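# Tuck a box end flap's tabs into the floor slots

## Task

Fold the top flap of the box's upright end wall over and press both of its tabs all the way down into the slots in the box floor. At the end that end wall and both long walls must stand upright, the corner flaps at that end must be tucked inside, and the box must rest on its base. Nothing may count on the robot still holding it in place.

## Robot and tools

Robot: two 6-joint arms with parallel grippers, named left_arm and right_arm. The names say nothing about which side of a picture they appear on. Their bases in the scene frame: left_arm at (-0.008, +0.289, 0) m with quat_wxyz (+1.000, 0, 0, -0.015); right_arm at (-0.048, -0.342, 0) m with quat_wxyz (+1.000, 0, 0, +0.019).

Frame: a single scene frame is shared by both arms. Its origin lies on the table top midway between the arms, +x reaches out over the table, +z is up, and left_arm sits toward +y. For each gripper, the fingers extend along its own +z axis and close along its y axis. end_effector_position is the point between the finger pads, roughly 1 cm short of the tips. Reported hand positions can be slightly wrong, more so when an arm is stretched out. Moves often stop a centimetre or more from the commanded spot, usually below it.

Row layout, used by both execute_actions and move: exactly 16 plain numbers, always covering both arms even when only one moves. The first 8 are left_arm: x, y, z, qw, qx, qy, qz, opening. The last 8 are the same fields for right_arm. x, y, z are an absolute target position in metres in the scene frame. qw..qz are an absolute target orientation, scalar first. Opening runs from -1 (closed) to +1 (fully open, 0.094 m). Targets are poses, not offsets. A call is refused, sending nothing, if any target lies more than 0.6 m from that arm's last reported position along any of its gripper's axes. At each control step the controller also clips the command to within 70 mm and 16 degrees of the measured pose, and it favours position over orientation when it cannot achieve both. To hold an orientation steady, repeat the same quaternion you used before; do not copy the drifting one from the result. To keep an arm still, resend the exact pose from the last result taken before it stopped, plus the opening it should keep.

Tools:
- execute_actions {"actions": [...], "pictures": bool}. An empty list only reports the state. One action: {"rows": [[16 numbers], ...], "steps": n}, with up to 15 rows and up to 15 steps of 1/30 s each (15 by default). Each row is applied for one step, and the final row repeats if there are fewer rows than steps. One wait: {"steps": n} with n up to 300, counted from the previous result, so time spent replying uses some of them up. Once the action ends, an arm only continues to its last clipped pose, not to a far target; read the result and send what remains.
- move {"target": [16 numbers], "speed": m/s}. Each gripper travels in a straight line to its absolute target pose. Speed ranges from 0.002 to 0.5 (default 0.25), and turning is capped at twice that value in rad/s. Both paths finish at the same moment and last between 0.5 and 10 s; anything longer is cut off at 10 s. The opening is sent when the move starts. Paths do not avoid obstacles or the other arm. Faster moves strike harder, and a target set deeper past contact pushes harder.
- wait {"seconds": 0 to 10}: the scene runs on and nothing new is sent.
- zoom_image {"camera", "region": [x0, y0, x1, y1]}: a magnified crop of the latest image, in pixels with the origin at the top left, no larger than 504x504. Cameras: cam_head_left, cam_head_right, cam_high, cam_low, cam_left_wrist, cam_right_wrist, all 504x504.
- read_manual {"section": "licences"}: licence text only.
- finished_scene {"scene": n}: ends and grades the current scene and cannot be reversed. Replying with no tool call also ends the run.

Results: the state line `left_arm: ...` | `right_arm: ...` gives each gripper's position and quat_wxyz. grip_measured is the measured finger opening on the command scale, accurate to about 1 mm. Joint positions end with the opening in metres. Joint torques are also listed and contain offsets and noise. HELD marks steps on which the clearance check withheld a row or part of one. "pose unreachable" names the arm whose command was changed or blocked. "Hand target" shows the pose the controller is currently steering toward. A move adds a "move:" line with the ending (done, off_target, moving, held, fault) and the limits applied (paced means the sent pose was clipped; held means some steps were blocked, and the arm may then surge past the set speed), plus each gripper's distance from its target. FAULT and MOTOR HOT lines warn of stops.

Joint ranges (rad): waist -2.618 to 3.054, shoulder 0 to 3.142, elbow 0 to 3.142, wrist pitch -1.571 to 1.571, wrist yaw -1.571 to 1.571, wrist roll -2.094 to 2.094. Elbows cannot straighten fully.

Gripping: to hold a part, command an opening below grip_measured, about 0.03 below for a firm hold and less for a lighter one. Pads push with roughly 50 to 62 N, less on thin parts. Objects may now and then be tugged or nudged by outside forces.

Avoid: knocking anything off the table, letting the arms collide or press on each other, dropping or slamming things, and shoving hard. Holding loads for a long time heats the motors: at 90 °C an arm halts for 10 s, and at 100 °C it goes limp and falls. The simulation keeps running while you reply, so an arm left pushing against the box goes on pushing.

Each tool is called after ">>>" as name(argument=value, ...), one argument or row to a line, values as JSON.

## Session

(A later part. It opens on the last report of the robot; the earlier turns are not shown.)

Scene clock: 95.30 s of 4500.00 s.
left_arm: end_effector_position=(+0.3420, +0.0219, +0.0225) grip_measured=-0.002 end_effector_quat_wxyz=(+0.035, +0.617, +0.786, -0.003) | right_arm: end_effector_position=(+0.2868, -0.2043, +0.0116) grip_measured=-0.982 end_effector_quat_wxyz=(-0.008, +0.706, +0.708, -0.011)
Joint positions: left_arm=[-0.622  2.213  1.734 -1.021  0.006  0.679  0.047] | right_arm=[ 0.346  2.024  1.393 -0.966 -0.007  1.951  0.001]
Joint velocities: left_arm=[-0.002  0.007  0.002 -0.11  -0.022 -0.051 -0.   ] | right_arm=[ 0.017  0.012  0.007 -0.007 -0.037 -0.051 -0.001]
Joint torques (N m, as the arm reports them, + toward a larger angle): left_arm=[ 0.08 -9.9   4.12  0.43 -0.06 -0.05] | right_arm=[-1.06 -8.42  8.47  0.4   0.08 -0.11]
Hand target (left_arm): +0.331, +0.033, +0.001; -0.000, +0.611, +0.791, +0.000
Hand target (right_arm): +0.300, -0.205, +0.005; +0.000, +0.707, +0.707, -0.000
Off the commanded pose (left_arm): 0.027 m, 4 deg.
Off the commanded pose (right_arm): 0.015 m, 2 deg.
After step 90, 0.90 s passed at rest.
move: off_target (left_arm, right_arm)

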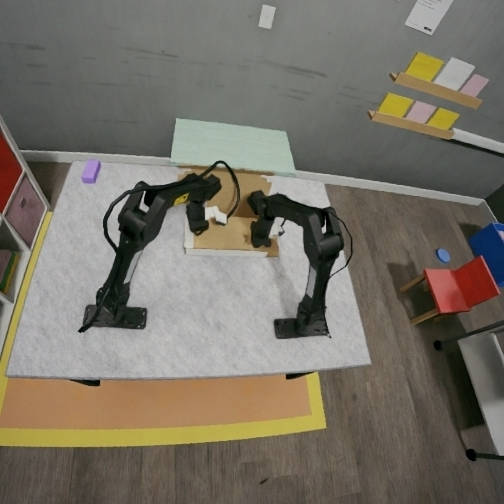

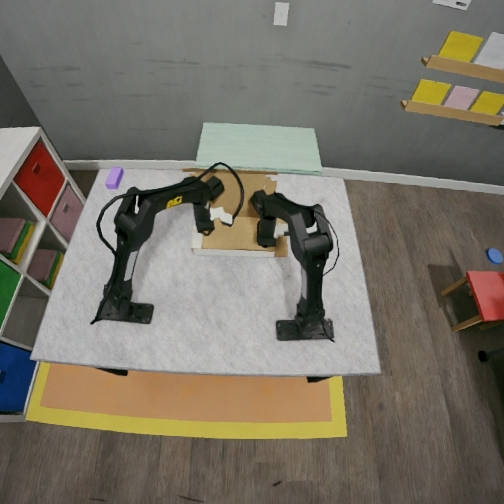

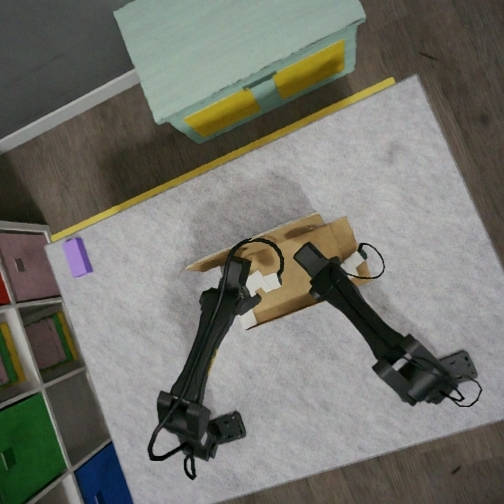

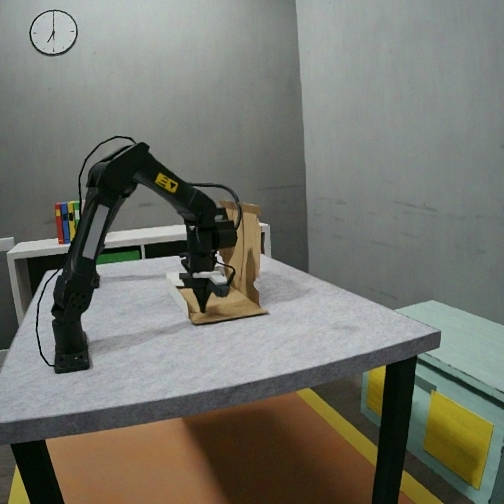

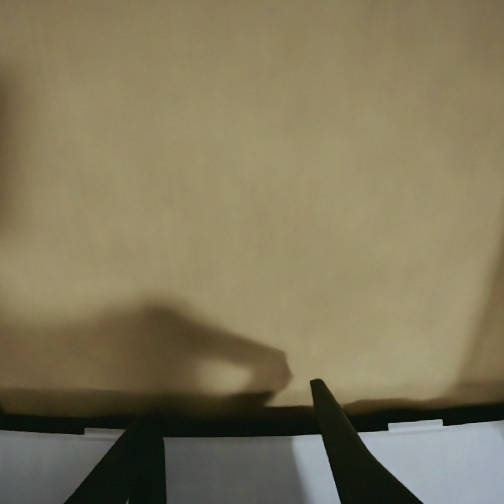

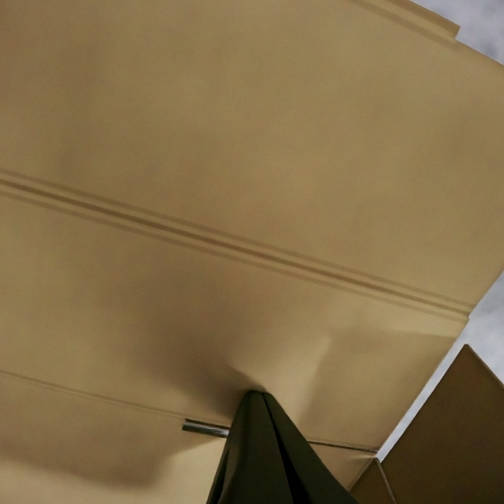

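>>> move(
  target=[0.332,0.02,0.08,0,0.61,0.79,0,0,0.3,-0.205,0.005,0,0.707,0.707,0,-1],
  speed=0.1,
)

>>> move(
  target=[0.33,0.052,0.075,0,0.61,0.79,0,0,0.3,-0.205,0.005,0,0.707,0.707,0,-1],
  speed=0.1,
)

>>> move(
  target=[0.325,0.062,0.015,0,0.61,0.79,0,0,0.3,-0.205,0.005,0,0.707,0.707,0,-1],
  speed=0.02,
)

>>> zoom_image(
  camera="cam_head_left",
  region=[160,170,290,270],
)

Scene clock: 101.07 s of 4500.00 s.
left_arm: end_effector_position=(+0.3339, +0.0210, +0.0813) grip_measured=-0.002 end_effector_quat_wxyz=(+0.009, +0.612, +0.791, -0.002) | right_arm: end_effector_position=(+0.2868, -0.2043, +0.0116) grip_measured=-0.982 end_effector_quat_wxyz=(-0.008, +0.706, +0.708, -0.011)
Joint positions: left_arm=[-0.636  2.213  1.972 -1.311  0.005  0.653  0.047] | right_arm=[ 0.346  2.024  1.393 -0.966 -0.007  1.951  0.001]
Joint velocities: left_arm=[-0.002 -0.007  0.007 -0.095 -0.081  0.007  0.001] | right_arm=[-0.012 -0.007 -0.002  0.007  0.081  0.022 -0.001]
Joint torques (N m, as the arm reports them, + toward a larger angle): left_arm=[ -0.64 -11.18   9.33   0.22  -0.07  -0.01] | right_arm=[-1.06 -8.43  8.46  0.39  0.07 -0.11]
Hand target (left_arm): +0.332, +0.020, +0.080; +0.001, +0.611, +0.792, -0.000
Hand target (right_arm): +0.300, -0.205, +0.005; +0.000, +0.707, +0.707, -0.000
Off the commanded pose (left_arm): 0.003 m, 1 deg.
Off the commanded pose (right_arm): 0.015 m, 2 deg.
After step 90, 1.57 s passed at rest.
move: off_target (right_arm)

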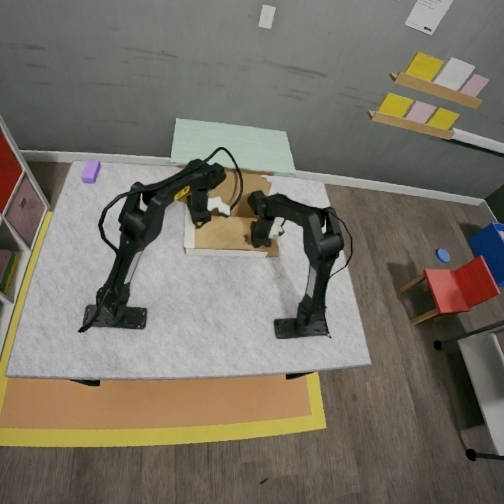

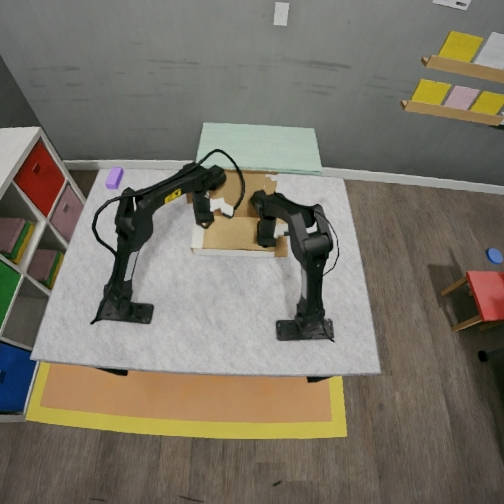

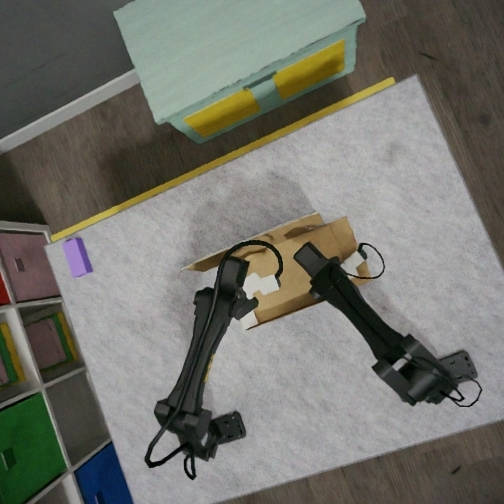

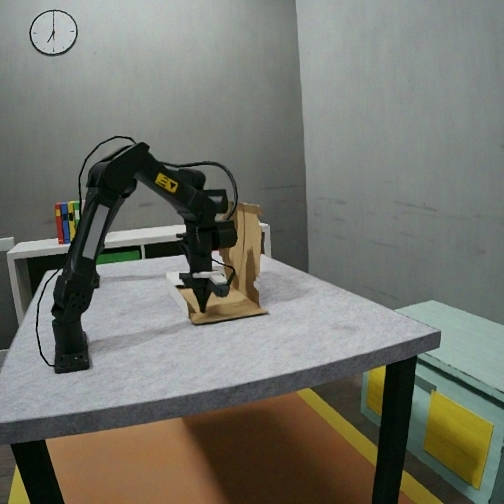

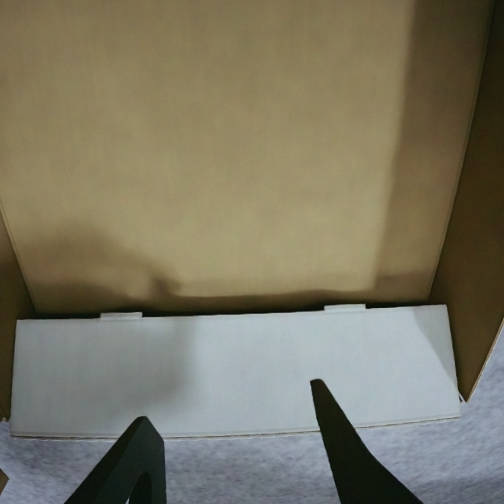

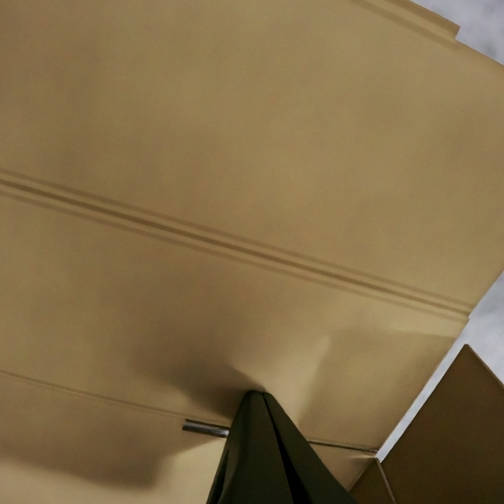

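Scene clock: 101.93 s of 4500.00 s.
left_arm: end_effector_position=(+0.3298, +0.0506, +0.0747) grip_measured=-0.002 end_effector_quat_wxyz=(-0.006, +0.608, +0.794, -0.001) | right_arm: end_effector_position=(+0.2868, -0.2043, +0.0116) grip_measured=-0.982 end_effector_quat_wxyz=(-0.008, +0.706, +0.708, -0.011)
Joint positions: left_arm=[-0.587  2.153  1.85  -1.279  0.002  0.692  0.047] | right_arm=[ 0.346  2.024  1.393 -0.966 -0.007  1.951  0.001]
Joint velocities: left_arm=[-0.007 -0.022 -0.007 -0.037 -0.051 -0.022 -0.001] | right_arm=[-0.002 -0.012  0.007 -0.007 -0.051 -0.037 -0.   ]
Joint torques (N m, as the arm reports them, + toward a larger angle): left_arm=[  0.27 -13.19   5.2    0.48  -0.02   0.14] | right_arm=[-1.06 -8.43  8.46  0.39  0.08 -0.11]
Hand target (left_arm): +0.330, +0.052, +0.075; -0.000, +0.611, +0.792, +0.000
Hand target (right_arm): +0.300, -0.205, +0.005; +0.000, +0.707, +0.707, -0.000
Off the commanded pose (left_arm): 0.001 m, 1 deg.
Off the commanded pose (right_arm): 0.015 m, 2 deg.
move: off_target (right_arm)

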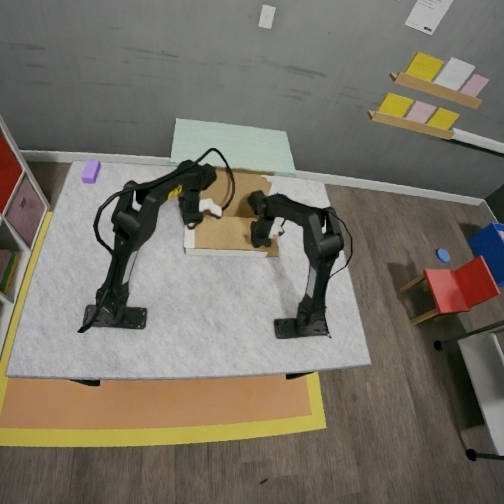

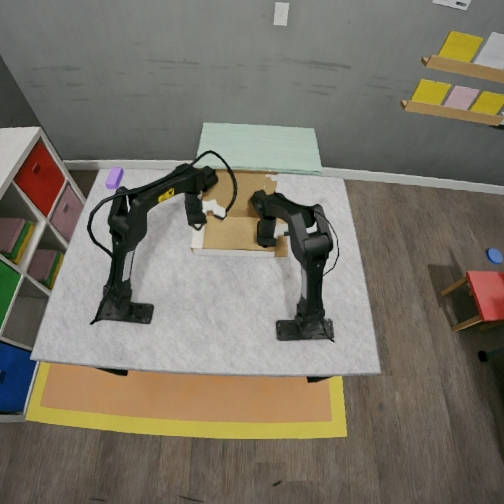

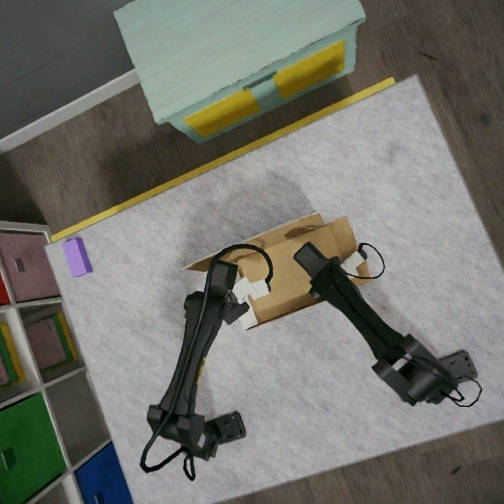

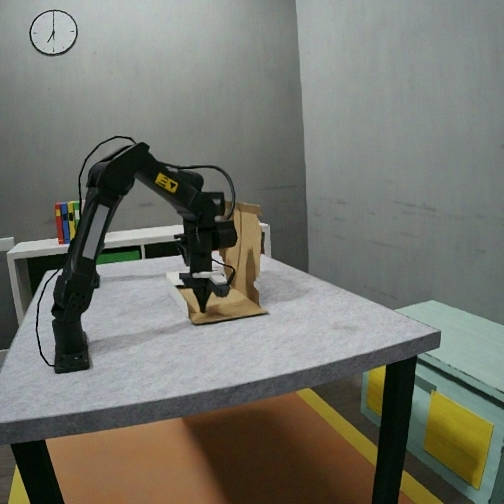

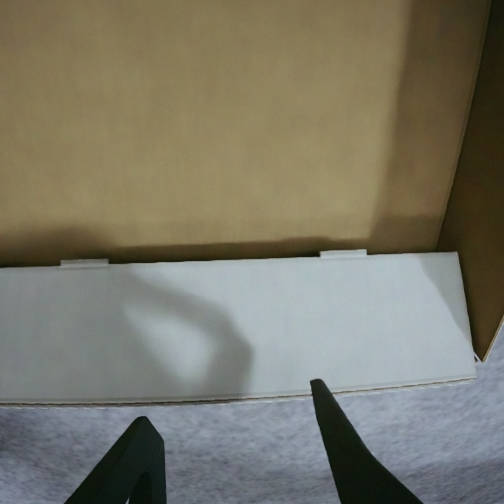

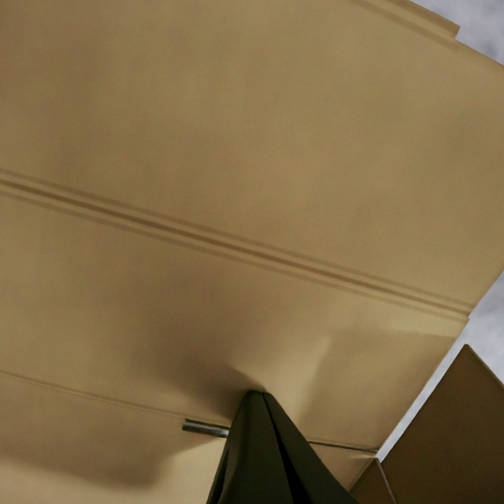

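Scene clock: 105.20 s of 4500.00 s.
left_arm: end_effector_position=(+0.3261, +0.0537, +0.0565) grip_measured=-0.002 end_effector_quat_wxyz=(+0.031, +0.612, +0.790, +0.002) | right_arm: end_effector_position=(+0.2868, -0.2043, +0.0116) grip_measured=-0.982 end_effector_quat_wxyz=(-0.008, +0.706, +0.708, -0.011)
Joint positions: left_arm=[-0.587  2.067  1.642 -1.083 -0.001  0.702  0.047] | right_arm=[ 0.346  2.024  1.393 -0.966 -0.007  1.951  0.001]
Joint velocities: left_arm=[ 0.002 -0.002 -0.007  0.037 -0.037 -0.081 -0.001] | right_arm=[ 0.037  0.007 -0.012 -0.037 -0.11  -0.007  0.   ]
Joint torques (N m, as the arm reports them, + toward a larger angle): left_arm=[ 1.42 -6.27  1.45  0.98  0.01  0.15] | right_arm=[-1.05 -8.43  8.46  0.4   0.08 -0.1 ]
Hand target (left_arm): +0.322, +0.064, +0.018; -0.001, +0.611, +0.792, -0.000
Hand target (right_arm): +0.300, -0.205, +0.005; +0.000, +0.707, +0.707, -0.000
Off the commanded pose (left_arm): 0.042 m, 4 deg.
Off the commanded pose (right_arm): 0.015 m, 2 deg.
move: off_target (left_arm, right_arm)

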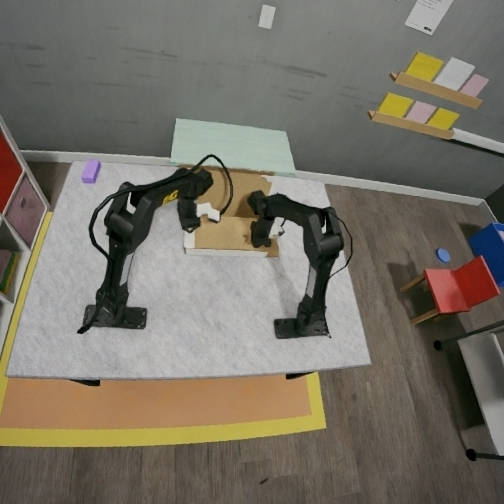

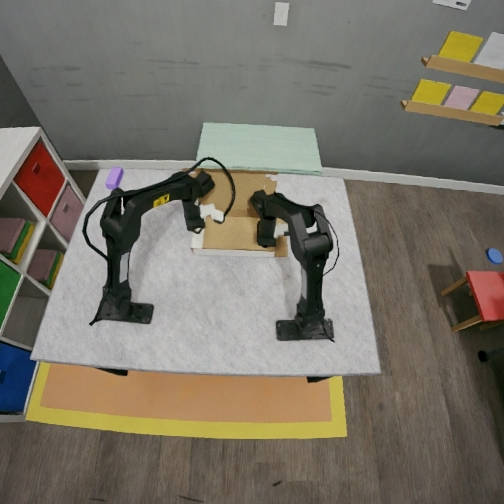

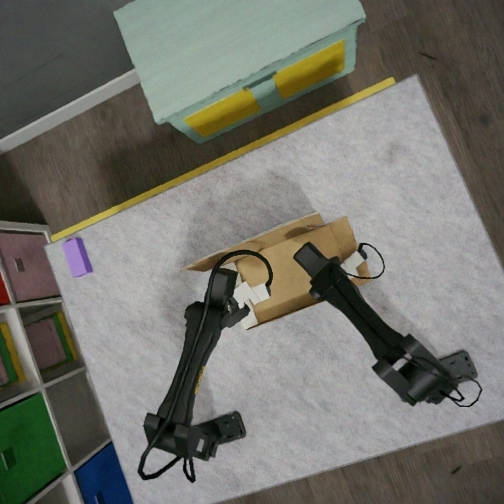

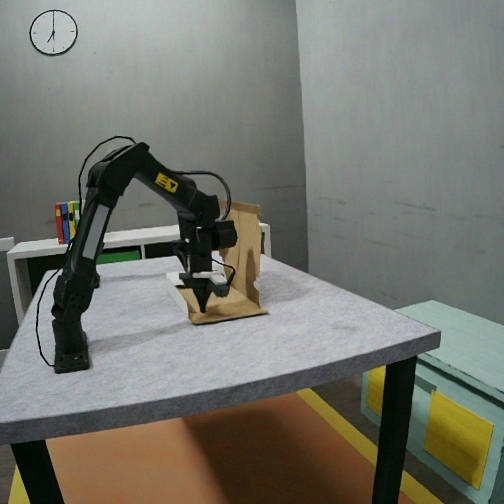

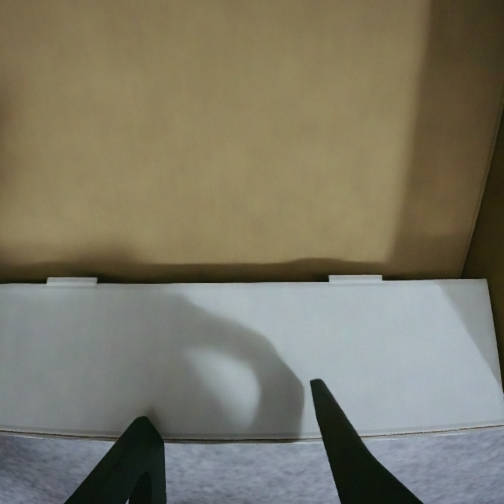

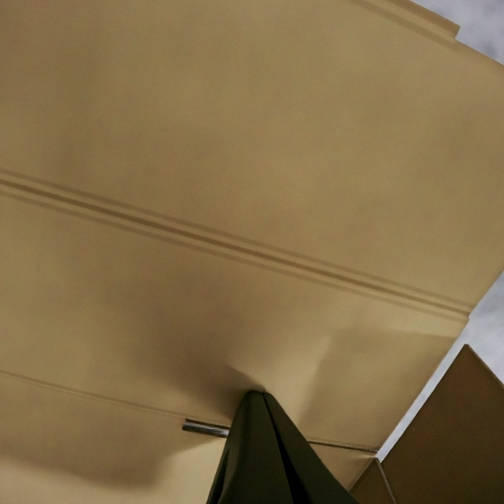

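Region (160, 170, 290, 270) of cam_head_left's 504x504 image, scaled by 3.877, with more detail than that image has; it fills the top 388 rows of this view, and the rest is white.

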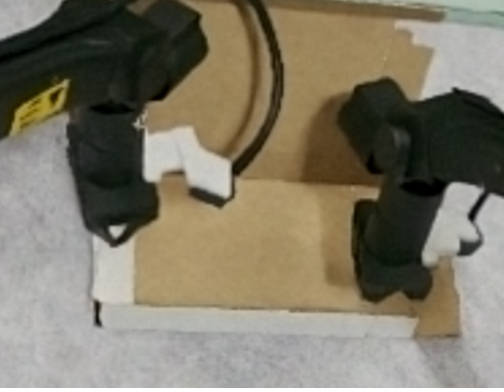

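>>> move(
  target=[0.33,0.043,0.075,0,0.652,0.758,0,0,0.3,-0.205,0.005,0,0.707,0.707,0,-1],
  speed=0.1,
)

>>> move(
  target=[0.326,0.05,0.02,0,0.652,0.758,0,0,0.3,-0.205,0.005,0,0.707,0.707,0,-1],
  speed=0.02,
)

>>> zoom_image(
  camera="cam_head_left",
  region=[160,170,290,270],
)

Scene clock: 111.53 s of 4500.00 s.
left_arm: end_effector_position=(+0.3314, +0.0457, +0.0736) grip_measured=-0.002 end_effector_quat_wxyz=(+0.006, +0.646, +0.763, +0.001) | right_arm: end_effector_position=(+0.2868, -0.2043, +0.0116) grip_measured=-0.982 end_effector_quat_wxyz=(-0.008, +0.706, +0.708, -0.011)
Joint positions: left_arm=[-0.596  2.145  1.833 -1.246 -0.002  0.78   0.047] | right_arm=[ 0.346  2.024  1.393 -0.966 -0.007  1.951  0.001]
Joint velocities: left_arm=[ 0.017  0.007  0.012 -0.051 -0.007  0.051  0.   ] | right_arm=[ 0.002 -0.007 -0.007 -0.022  0.022 -0.139 -0.003]
Joint torques (N m, as the arm reports them, + toward a larger angle): left_arm=[ -0.73 -10.85   9.59   0.19   0.01   0.11] | right_arm=[-1.06 -8.42  8.46  0.4   0.08 -0.11]
Hand target (left_arm): +0.330, +0.043, +0.074; +0.000, +0.652, +0.758, -0.000
Hand target (right_arm): +0.300, -0.205, +0.005; +0.000, +0.707, +0.707, -0.000
Off the commanded pose (left_arm): 0.003 m, 1 deg.
Off the commanded pose (right_arm): 0.015 m, 2 deg.
After step 90, 2.13 s passed at rest.
move: off_target (right_arm)

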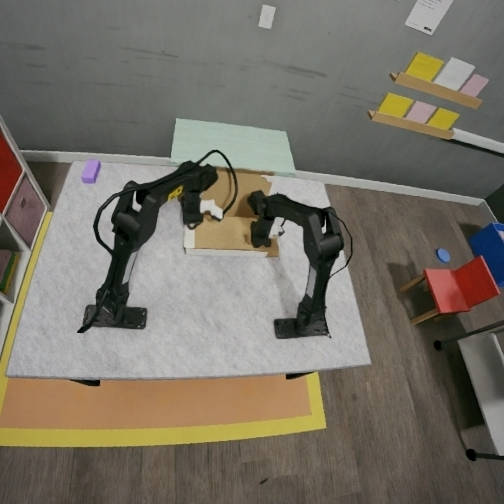

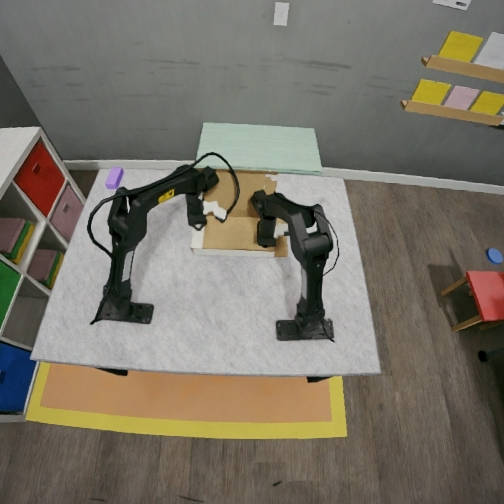

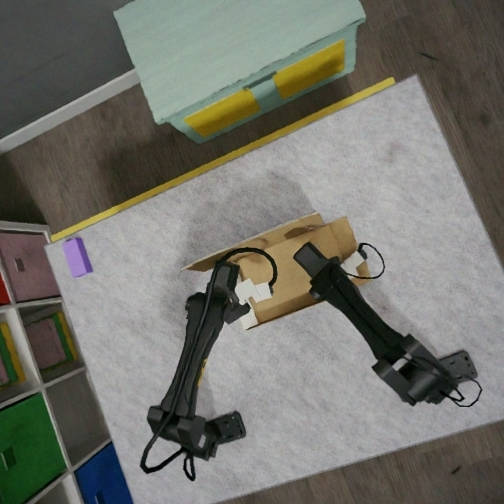

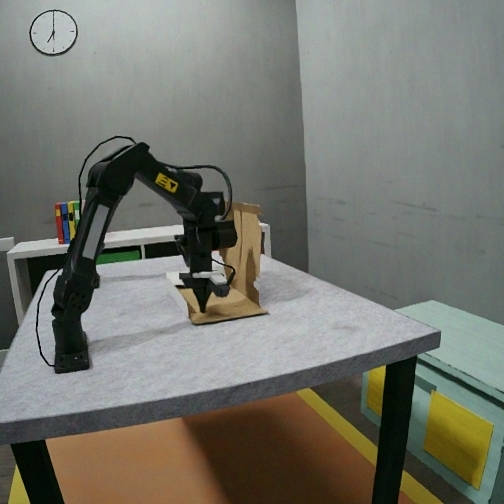

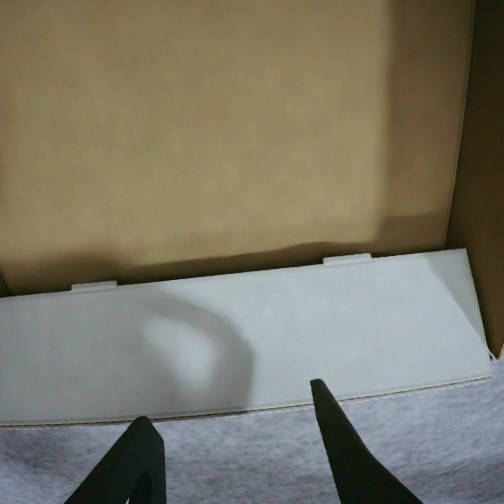

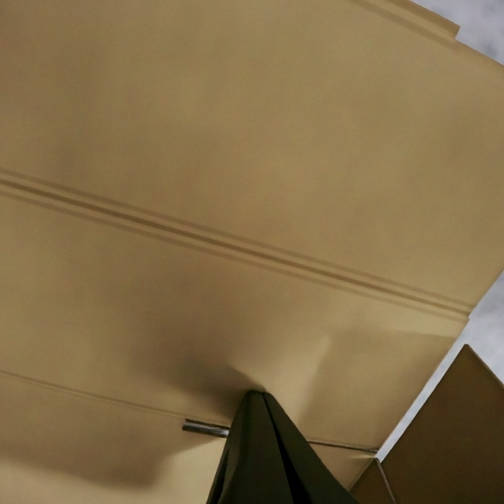

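Scene clock: 114.47 s of 4500.00 s.
left_arm: end_effector_position=(+0.3336, +0.0419, +0.0457) grip_measured=-0.002 end_effector_quat_wxyz=(+0.030, +0.650, +0.759, -0.001) | right_arm: end_effector_position=(+0.2868, -0.2043, +0.0116) grip_measured=-0.982 end_effector_quat_wxyz=(-0.008, +0.706, +0.708, -0.011)
Joint positions: left_arm=[-0.596  2.129  1.695 -1.077  0.007  0.791  0.047] | right_arm=[ 0.346  2.024  1.393 -0.966 -0.007  1.951  0.001]
Joint velocities: left_arm=[-0.007  0.017 -0.002  0.007 -0.066  0.007 -0.   ] | right_arm=[ 0.007  0.007 -0.002 -0.037  0.007 -0.022 -0.001]
Joint torques (N m, as the arm reports them, + toward a larger angle): left_arm=[ 0.12 -9.26  2.82  0.65 -0.09  0.13] | right_arm=[-1.06 -8.43  8.46  0.4   0.08 -0.11]
Hand target (left_arm): +0.325, +0.051, +0.021; -0.000, +0.652, +0.758, -0.000
Hand target (right_arm): +0.300, -0.205, +0.005; +0.000, +0.707, +0.707, -0.000
Off the commanded pose (left_arm): 0.028 m, 3 deg.
Off the commanded pose (right_arm): 0.015 m, 2 deg.
move: off_target (left_arm, right_arm)

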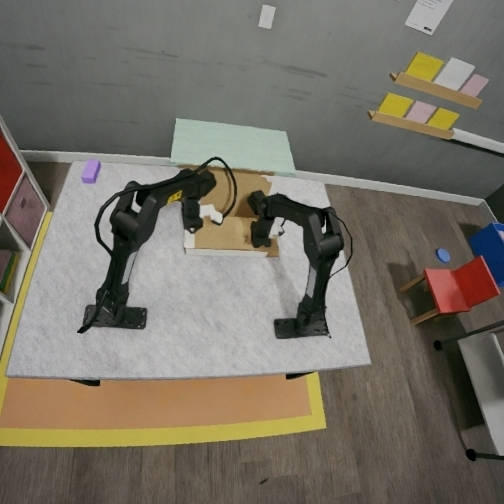

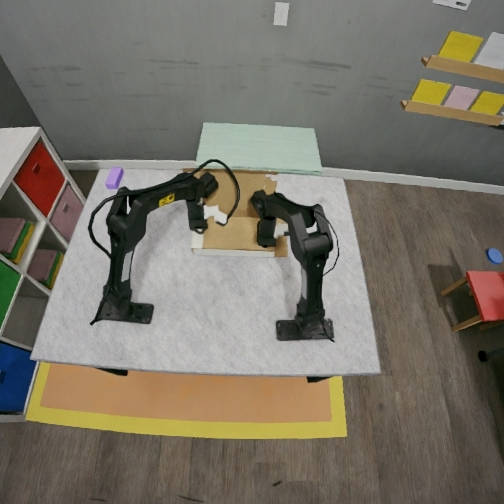

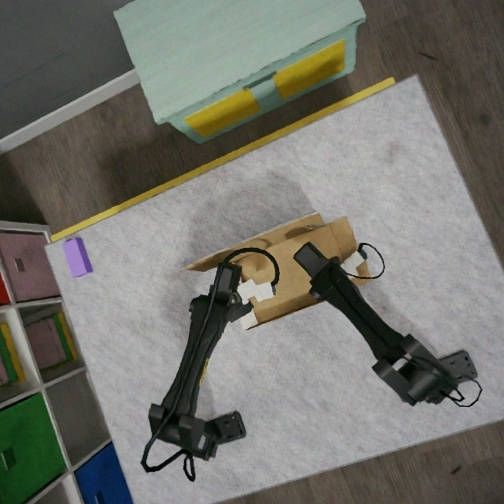

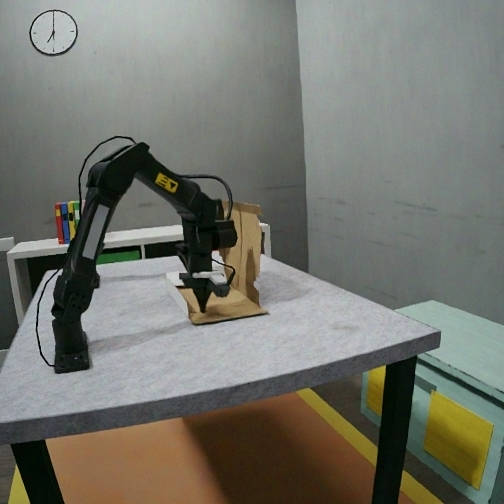

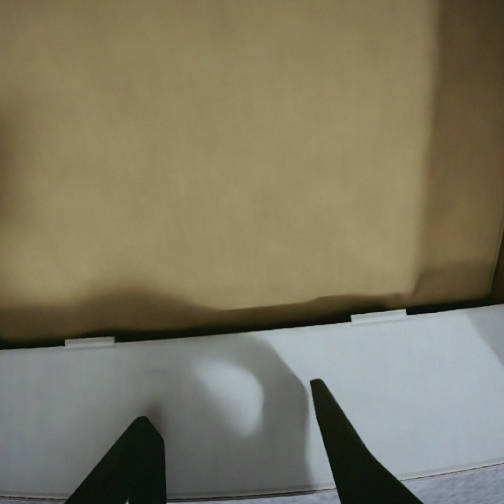

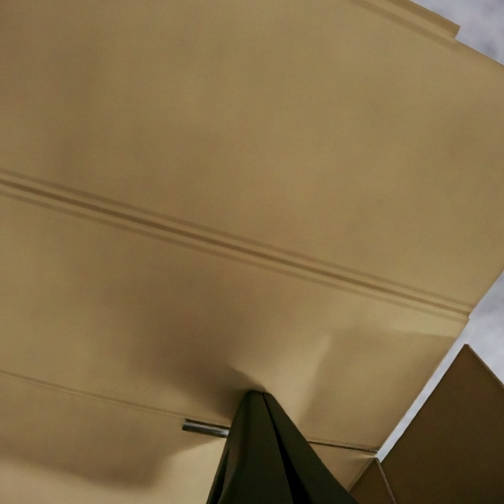

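Region (160, 170, 290, 270) of cam_head_left's 504x504 image, scaled by 3.877, with more detail than that image has; it fills the top 388 rows of this view, and the rest is white.

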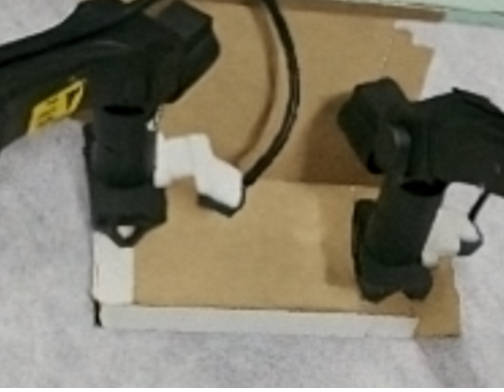

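Progressing, tips well on the flap. Press further.

>>> move(
  target=[0.322,0.048,-0.005,0,0.652,0.758,0,0,0.3,-0.205,0.005,0,0.707,0.707,0,-1],
  speed=0.01,
)

>>> zoom_image(
  camera="cam_head_left",
  region=[160,170,290,270],
)

Scene clock: 123.47 s of 4500.00 s.
left_arm: end_effector_position=(+0.3394, +0.0348, +0.0292) grip_measured=-0.002 end_effector_quat_wxyz=(+0.055, +0.652, +0.756, +0.004) | right_arm: end_effector_position=(+0.2868, -0.2043, +0.0116) grip_measured=-0.982 end_effector_quat_wxyz=(-0.008, +0.706, +0.708, -0.011)
Joint positions: left_arm=[-0.604  2.131  1.626 -0.956  0.001  0.791  0.047] | right_arm=[ 0.346  2.024  1.393 -0.966 -0.007  1.951  0.001]
Joint velocities: left_arm=[ 0.022 -0.027 -0.012  0.037 -0.037 -0.022 -0.001] | right_arm=[-0.007 -0.007  0.002  0.081 -0.022 -0.095 -0.   ]
Joint torques (N m, as the arm reports them, + toward a larger angle): left_arm=[-0.01 -7.69  3.06  0.42 -0.02  0.  ] | right_arm=[-1.05 -8.42  8.46  0.4   0.08 -0.11]
Hand target (left_arm): +0.321, +0.049, -0.003; -0.000, +0.652, +0.758, -0.000
Hand target (right_arm): +0.300, -0.205, +0.005; +0.000, +0.707, +0.707, -0.000
Off the commanded pose (left_arm): 0.041 m, 6 deg.
Off the commanded pose (right_arm): 0.015 m, 2 deg.
After step 90, 0.53 s passed at rest.
move: off_target (left_arm, right_arm)

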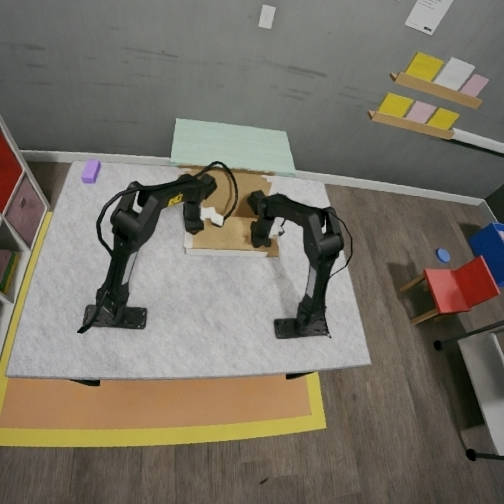

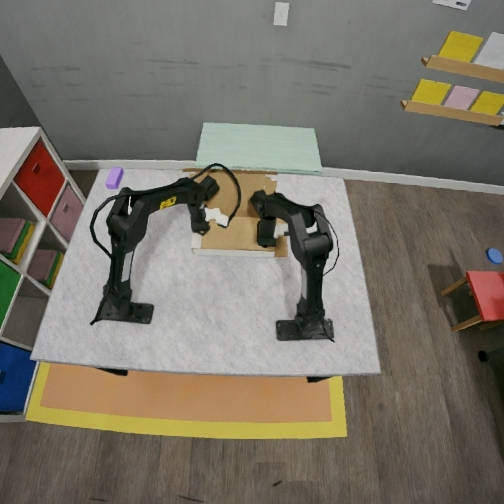

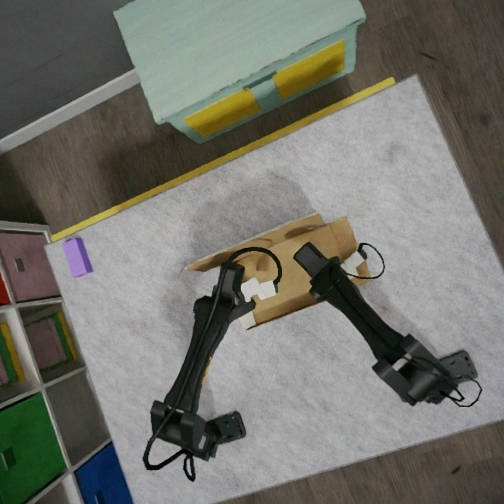

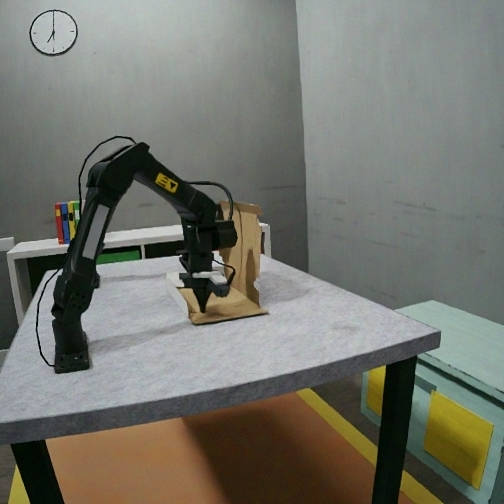

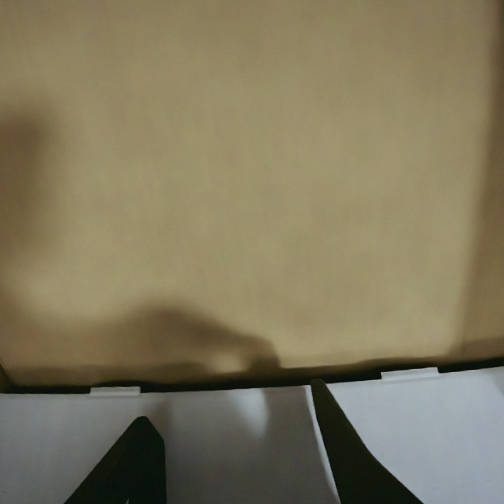

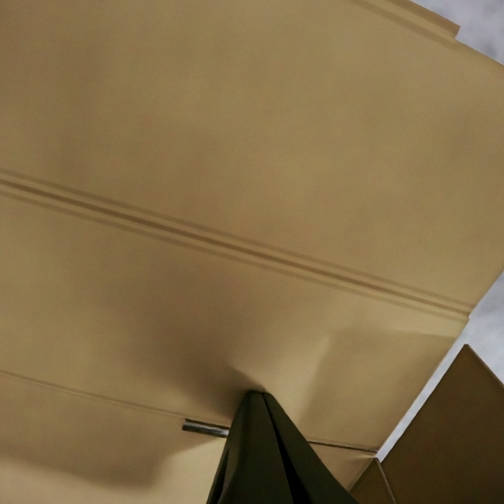

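Region (160, 170, 290, 270) of cam_head_left's 504x504 image, scaled by 3.877, with more detail than that image has; it fills the top 388 rows of this view, and the rest is white.

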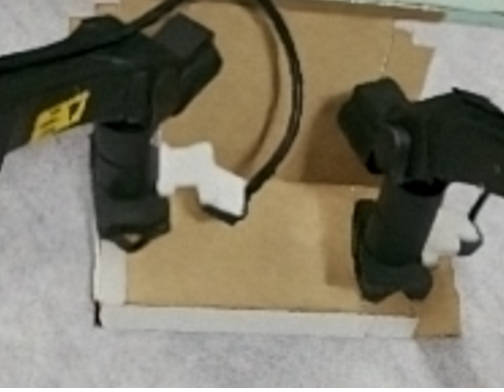

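>>> move(
  target=[0.325,0.08,0.012,0,0.652,0.758,0,0,0.3,-0.205,0.005,0,0.707,0.707,0,-1],
  speed=0.01,
)

>>> zoom_image(
  camera="cam_head_left",
  region=[160,170,290,270],
)

Scene clock: 133.07 s of 4500.00 s.
left_arm: end_effector_position=(+0.3364, +0.0462, +0.0291) grip_measured=-0.002 end_effector_quat_wxyz=(+0.055, +0.665, +0.745, -0.019) | right_arm: end_effector_position=(+0.2940, -0.2000, +0.0115) grip_measured=-0.982 end_effector_quat_wxyz=(-0.005, +0.705, +0.709, +0.006)
Joint positions: left_arm=[-0.564  2.102  1.579 -0.944  0.053  0.861  0.047] | right_arm=[ 0.346  2.024  1.393 -0.933 -0.014  1.951  0.001]
Joint velocities: left_arm=[-0.002  0.007 -0.012  0.007 -0.037 -0.051  0.   ] | right_arm=[ 0.002  0.007  0.017 -0.037 -0.066 -0.037  0.   ]
Joint torques (N m, as the arm reports them, + toward a larger angle): left_arm=[  2.55 -10.66   3.2    0.09  -0.51   0.05] | right_arm=[-1.05 -8.42  8.56  0.14  0.16 -0.1 ]
Hand target (left_arm): +0.325, +0.079, +0.013; +0.000, +0.653, +0.757, -0.001
Hand target (right_arm): +0.300, -0.205, +0.005; +0.000, +0.707, +0.707, -0.000
Off the commanded pose (left_arm): 0.040 m, 7 deg.
Off the commanded pose (right_arm): 0.010 m, 1 deg.
After step 90, 0.90 s passed at rest.
move: off_target (left_arm)

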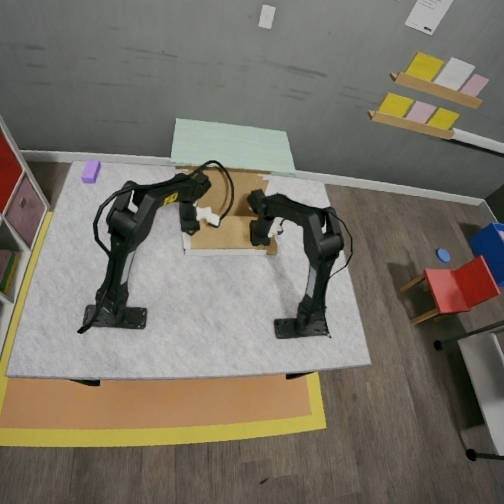

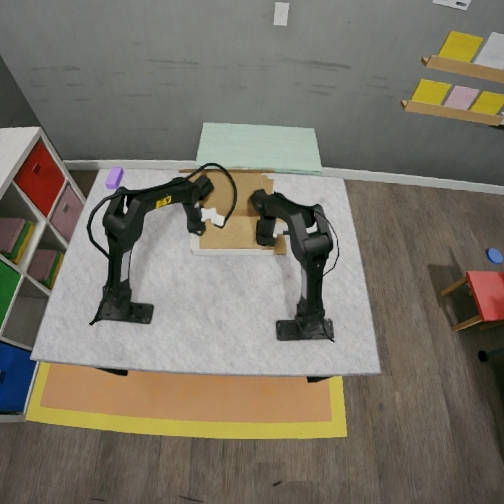

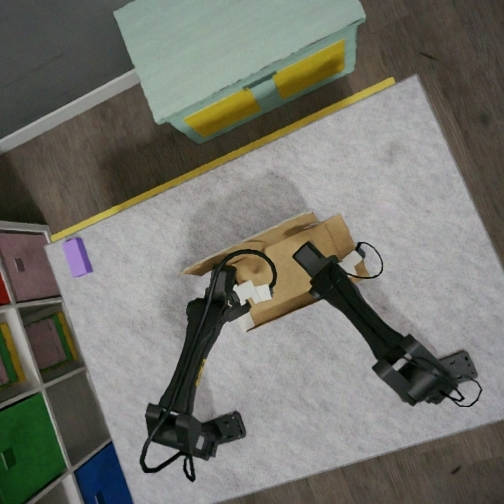

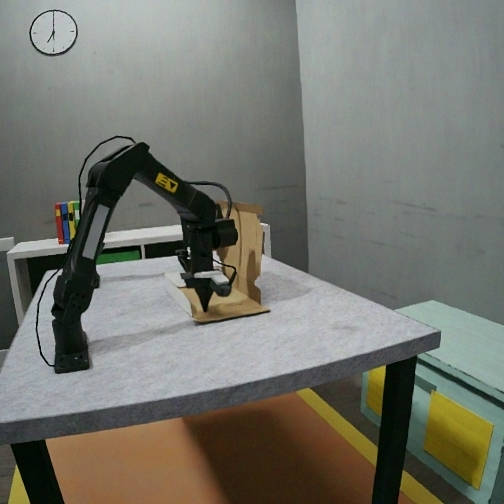

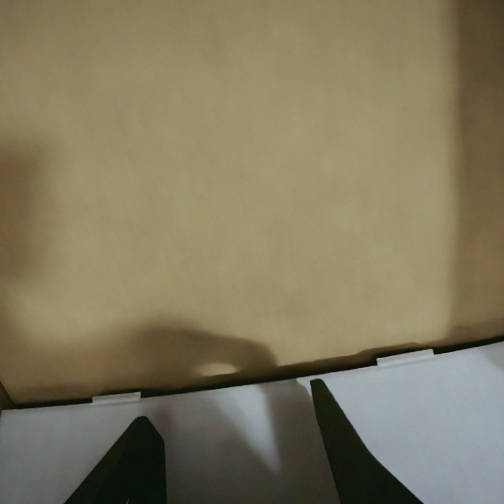

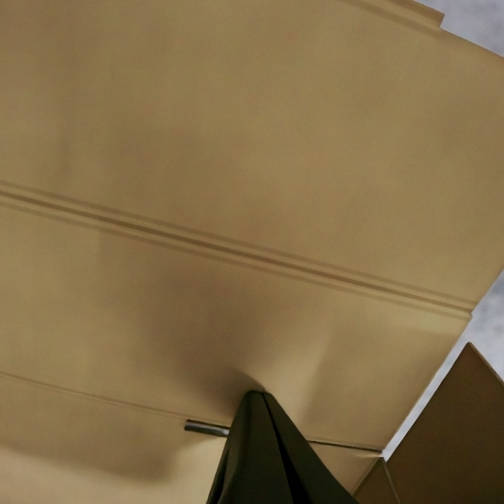

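Region (160, 170, 290, 270) of cam_head_left's 504x504 image, scaled by 3.877, with more detail than that image has; it fills the top 388 rows of this view, and the rest is white.

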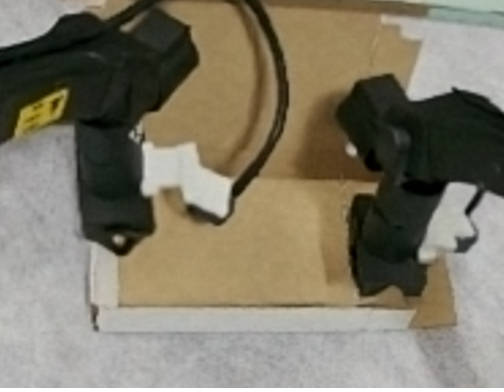

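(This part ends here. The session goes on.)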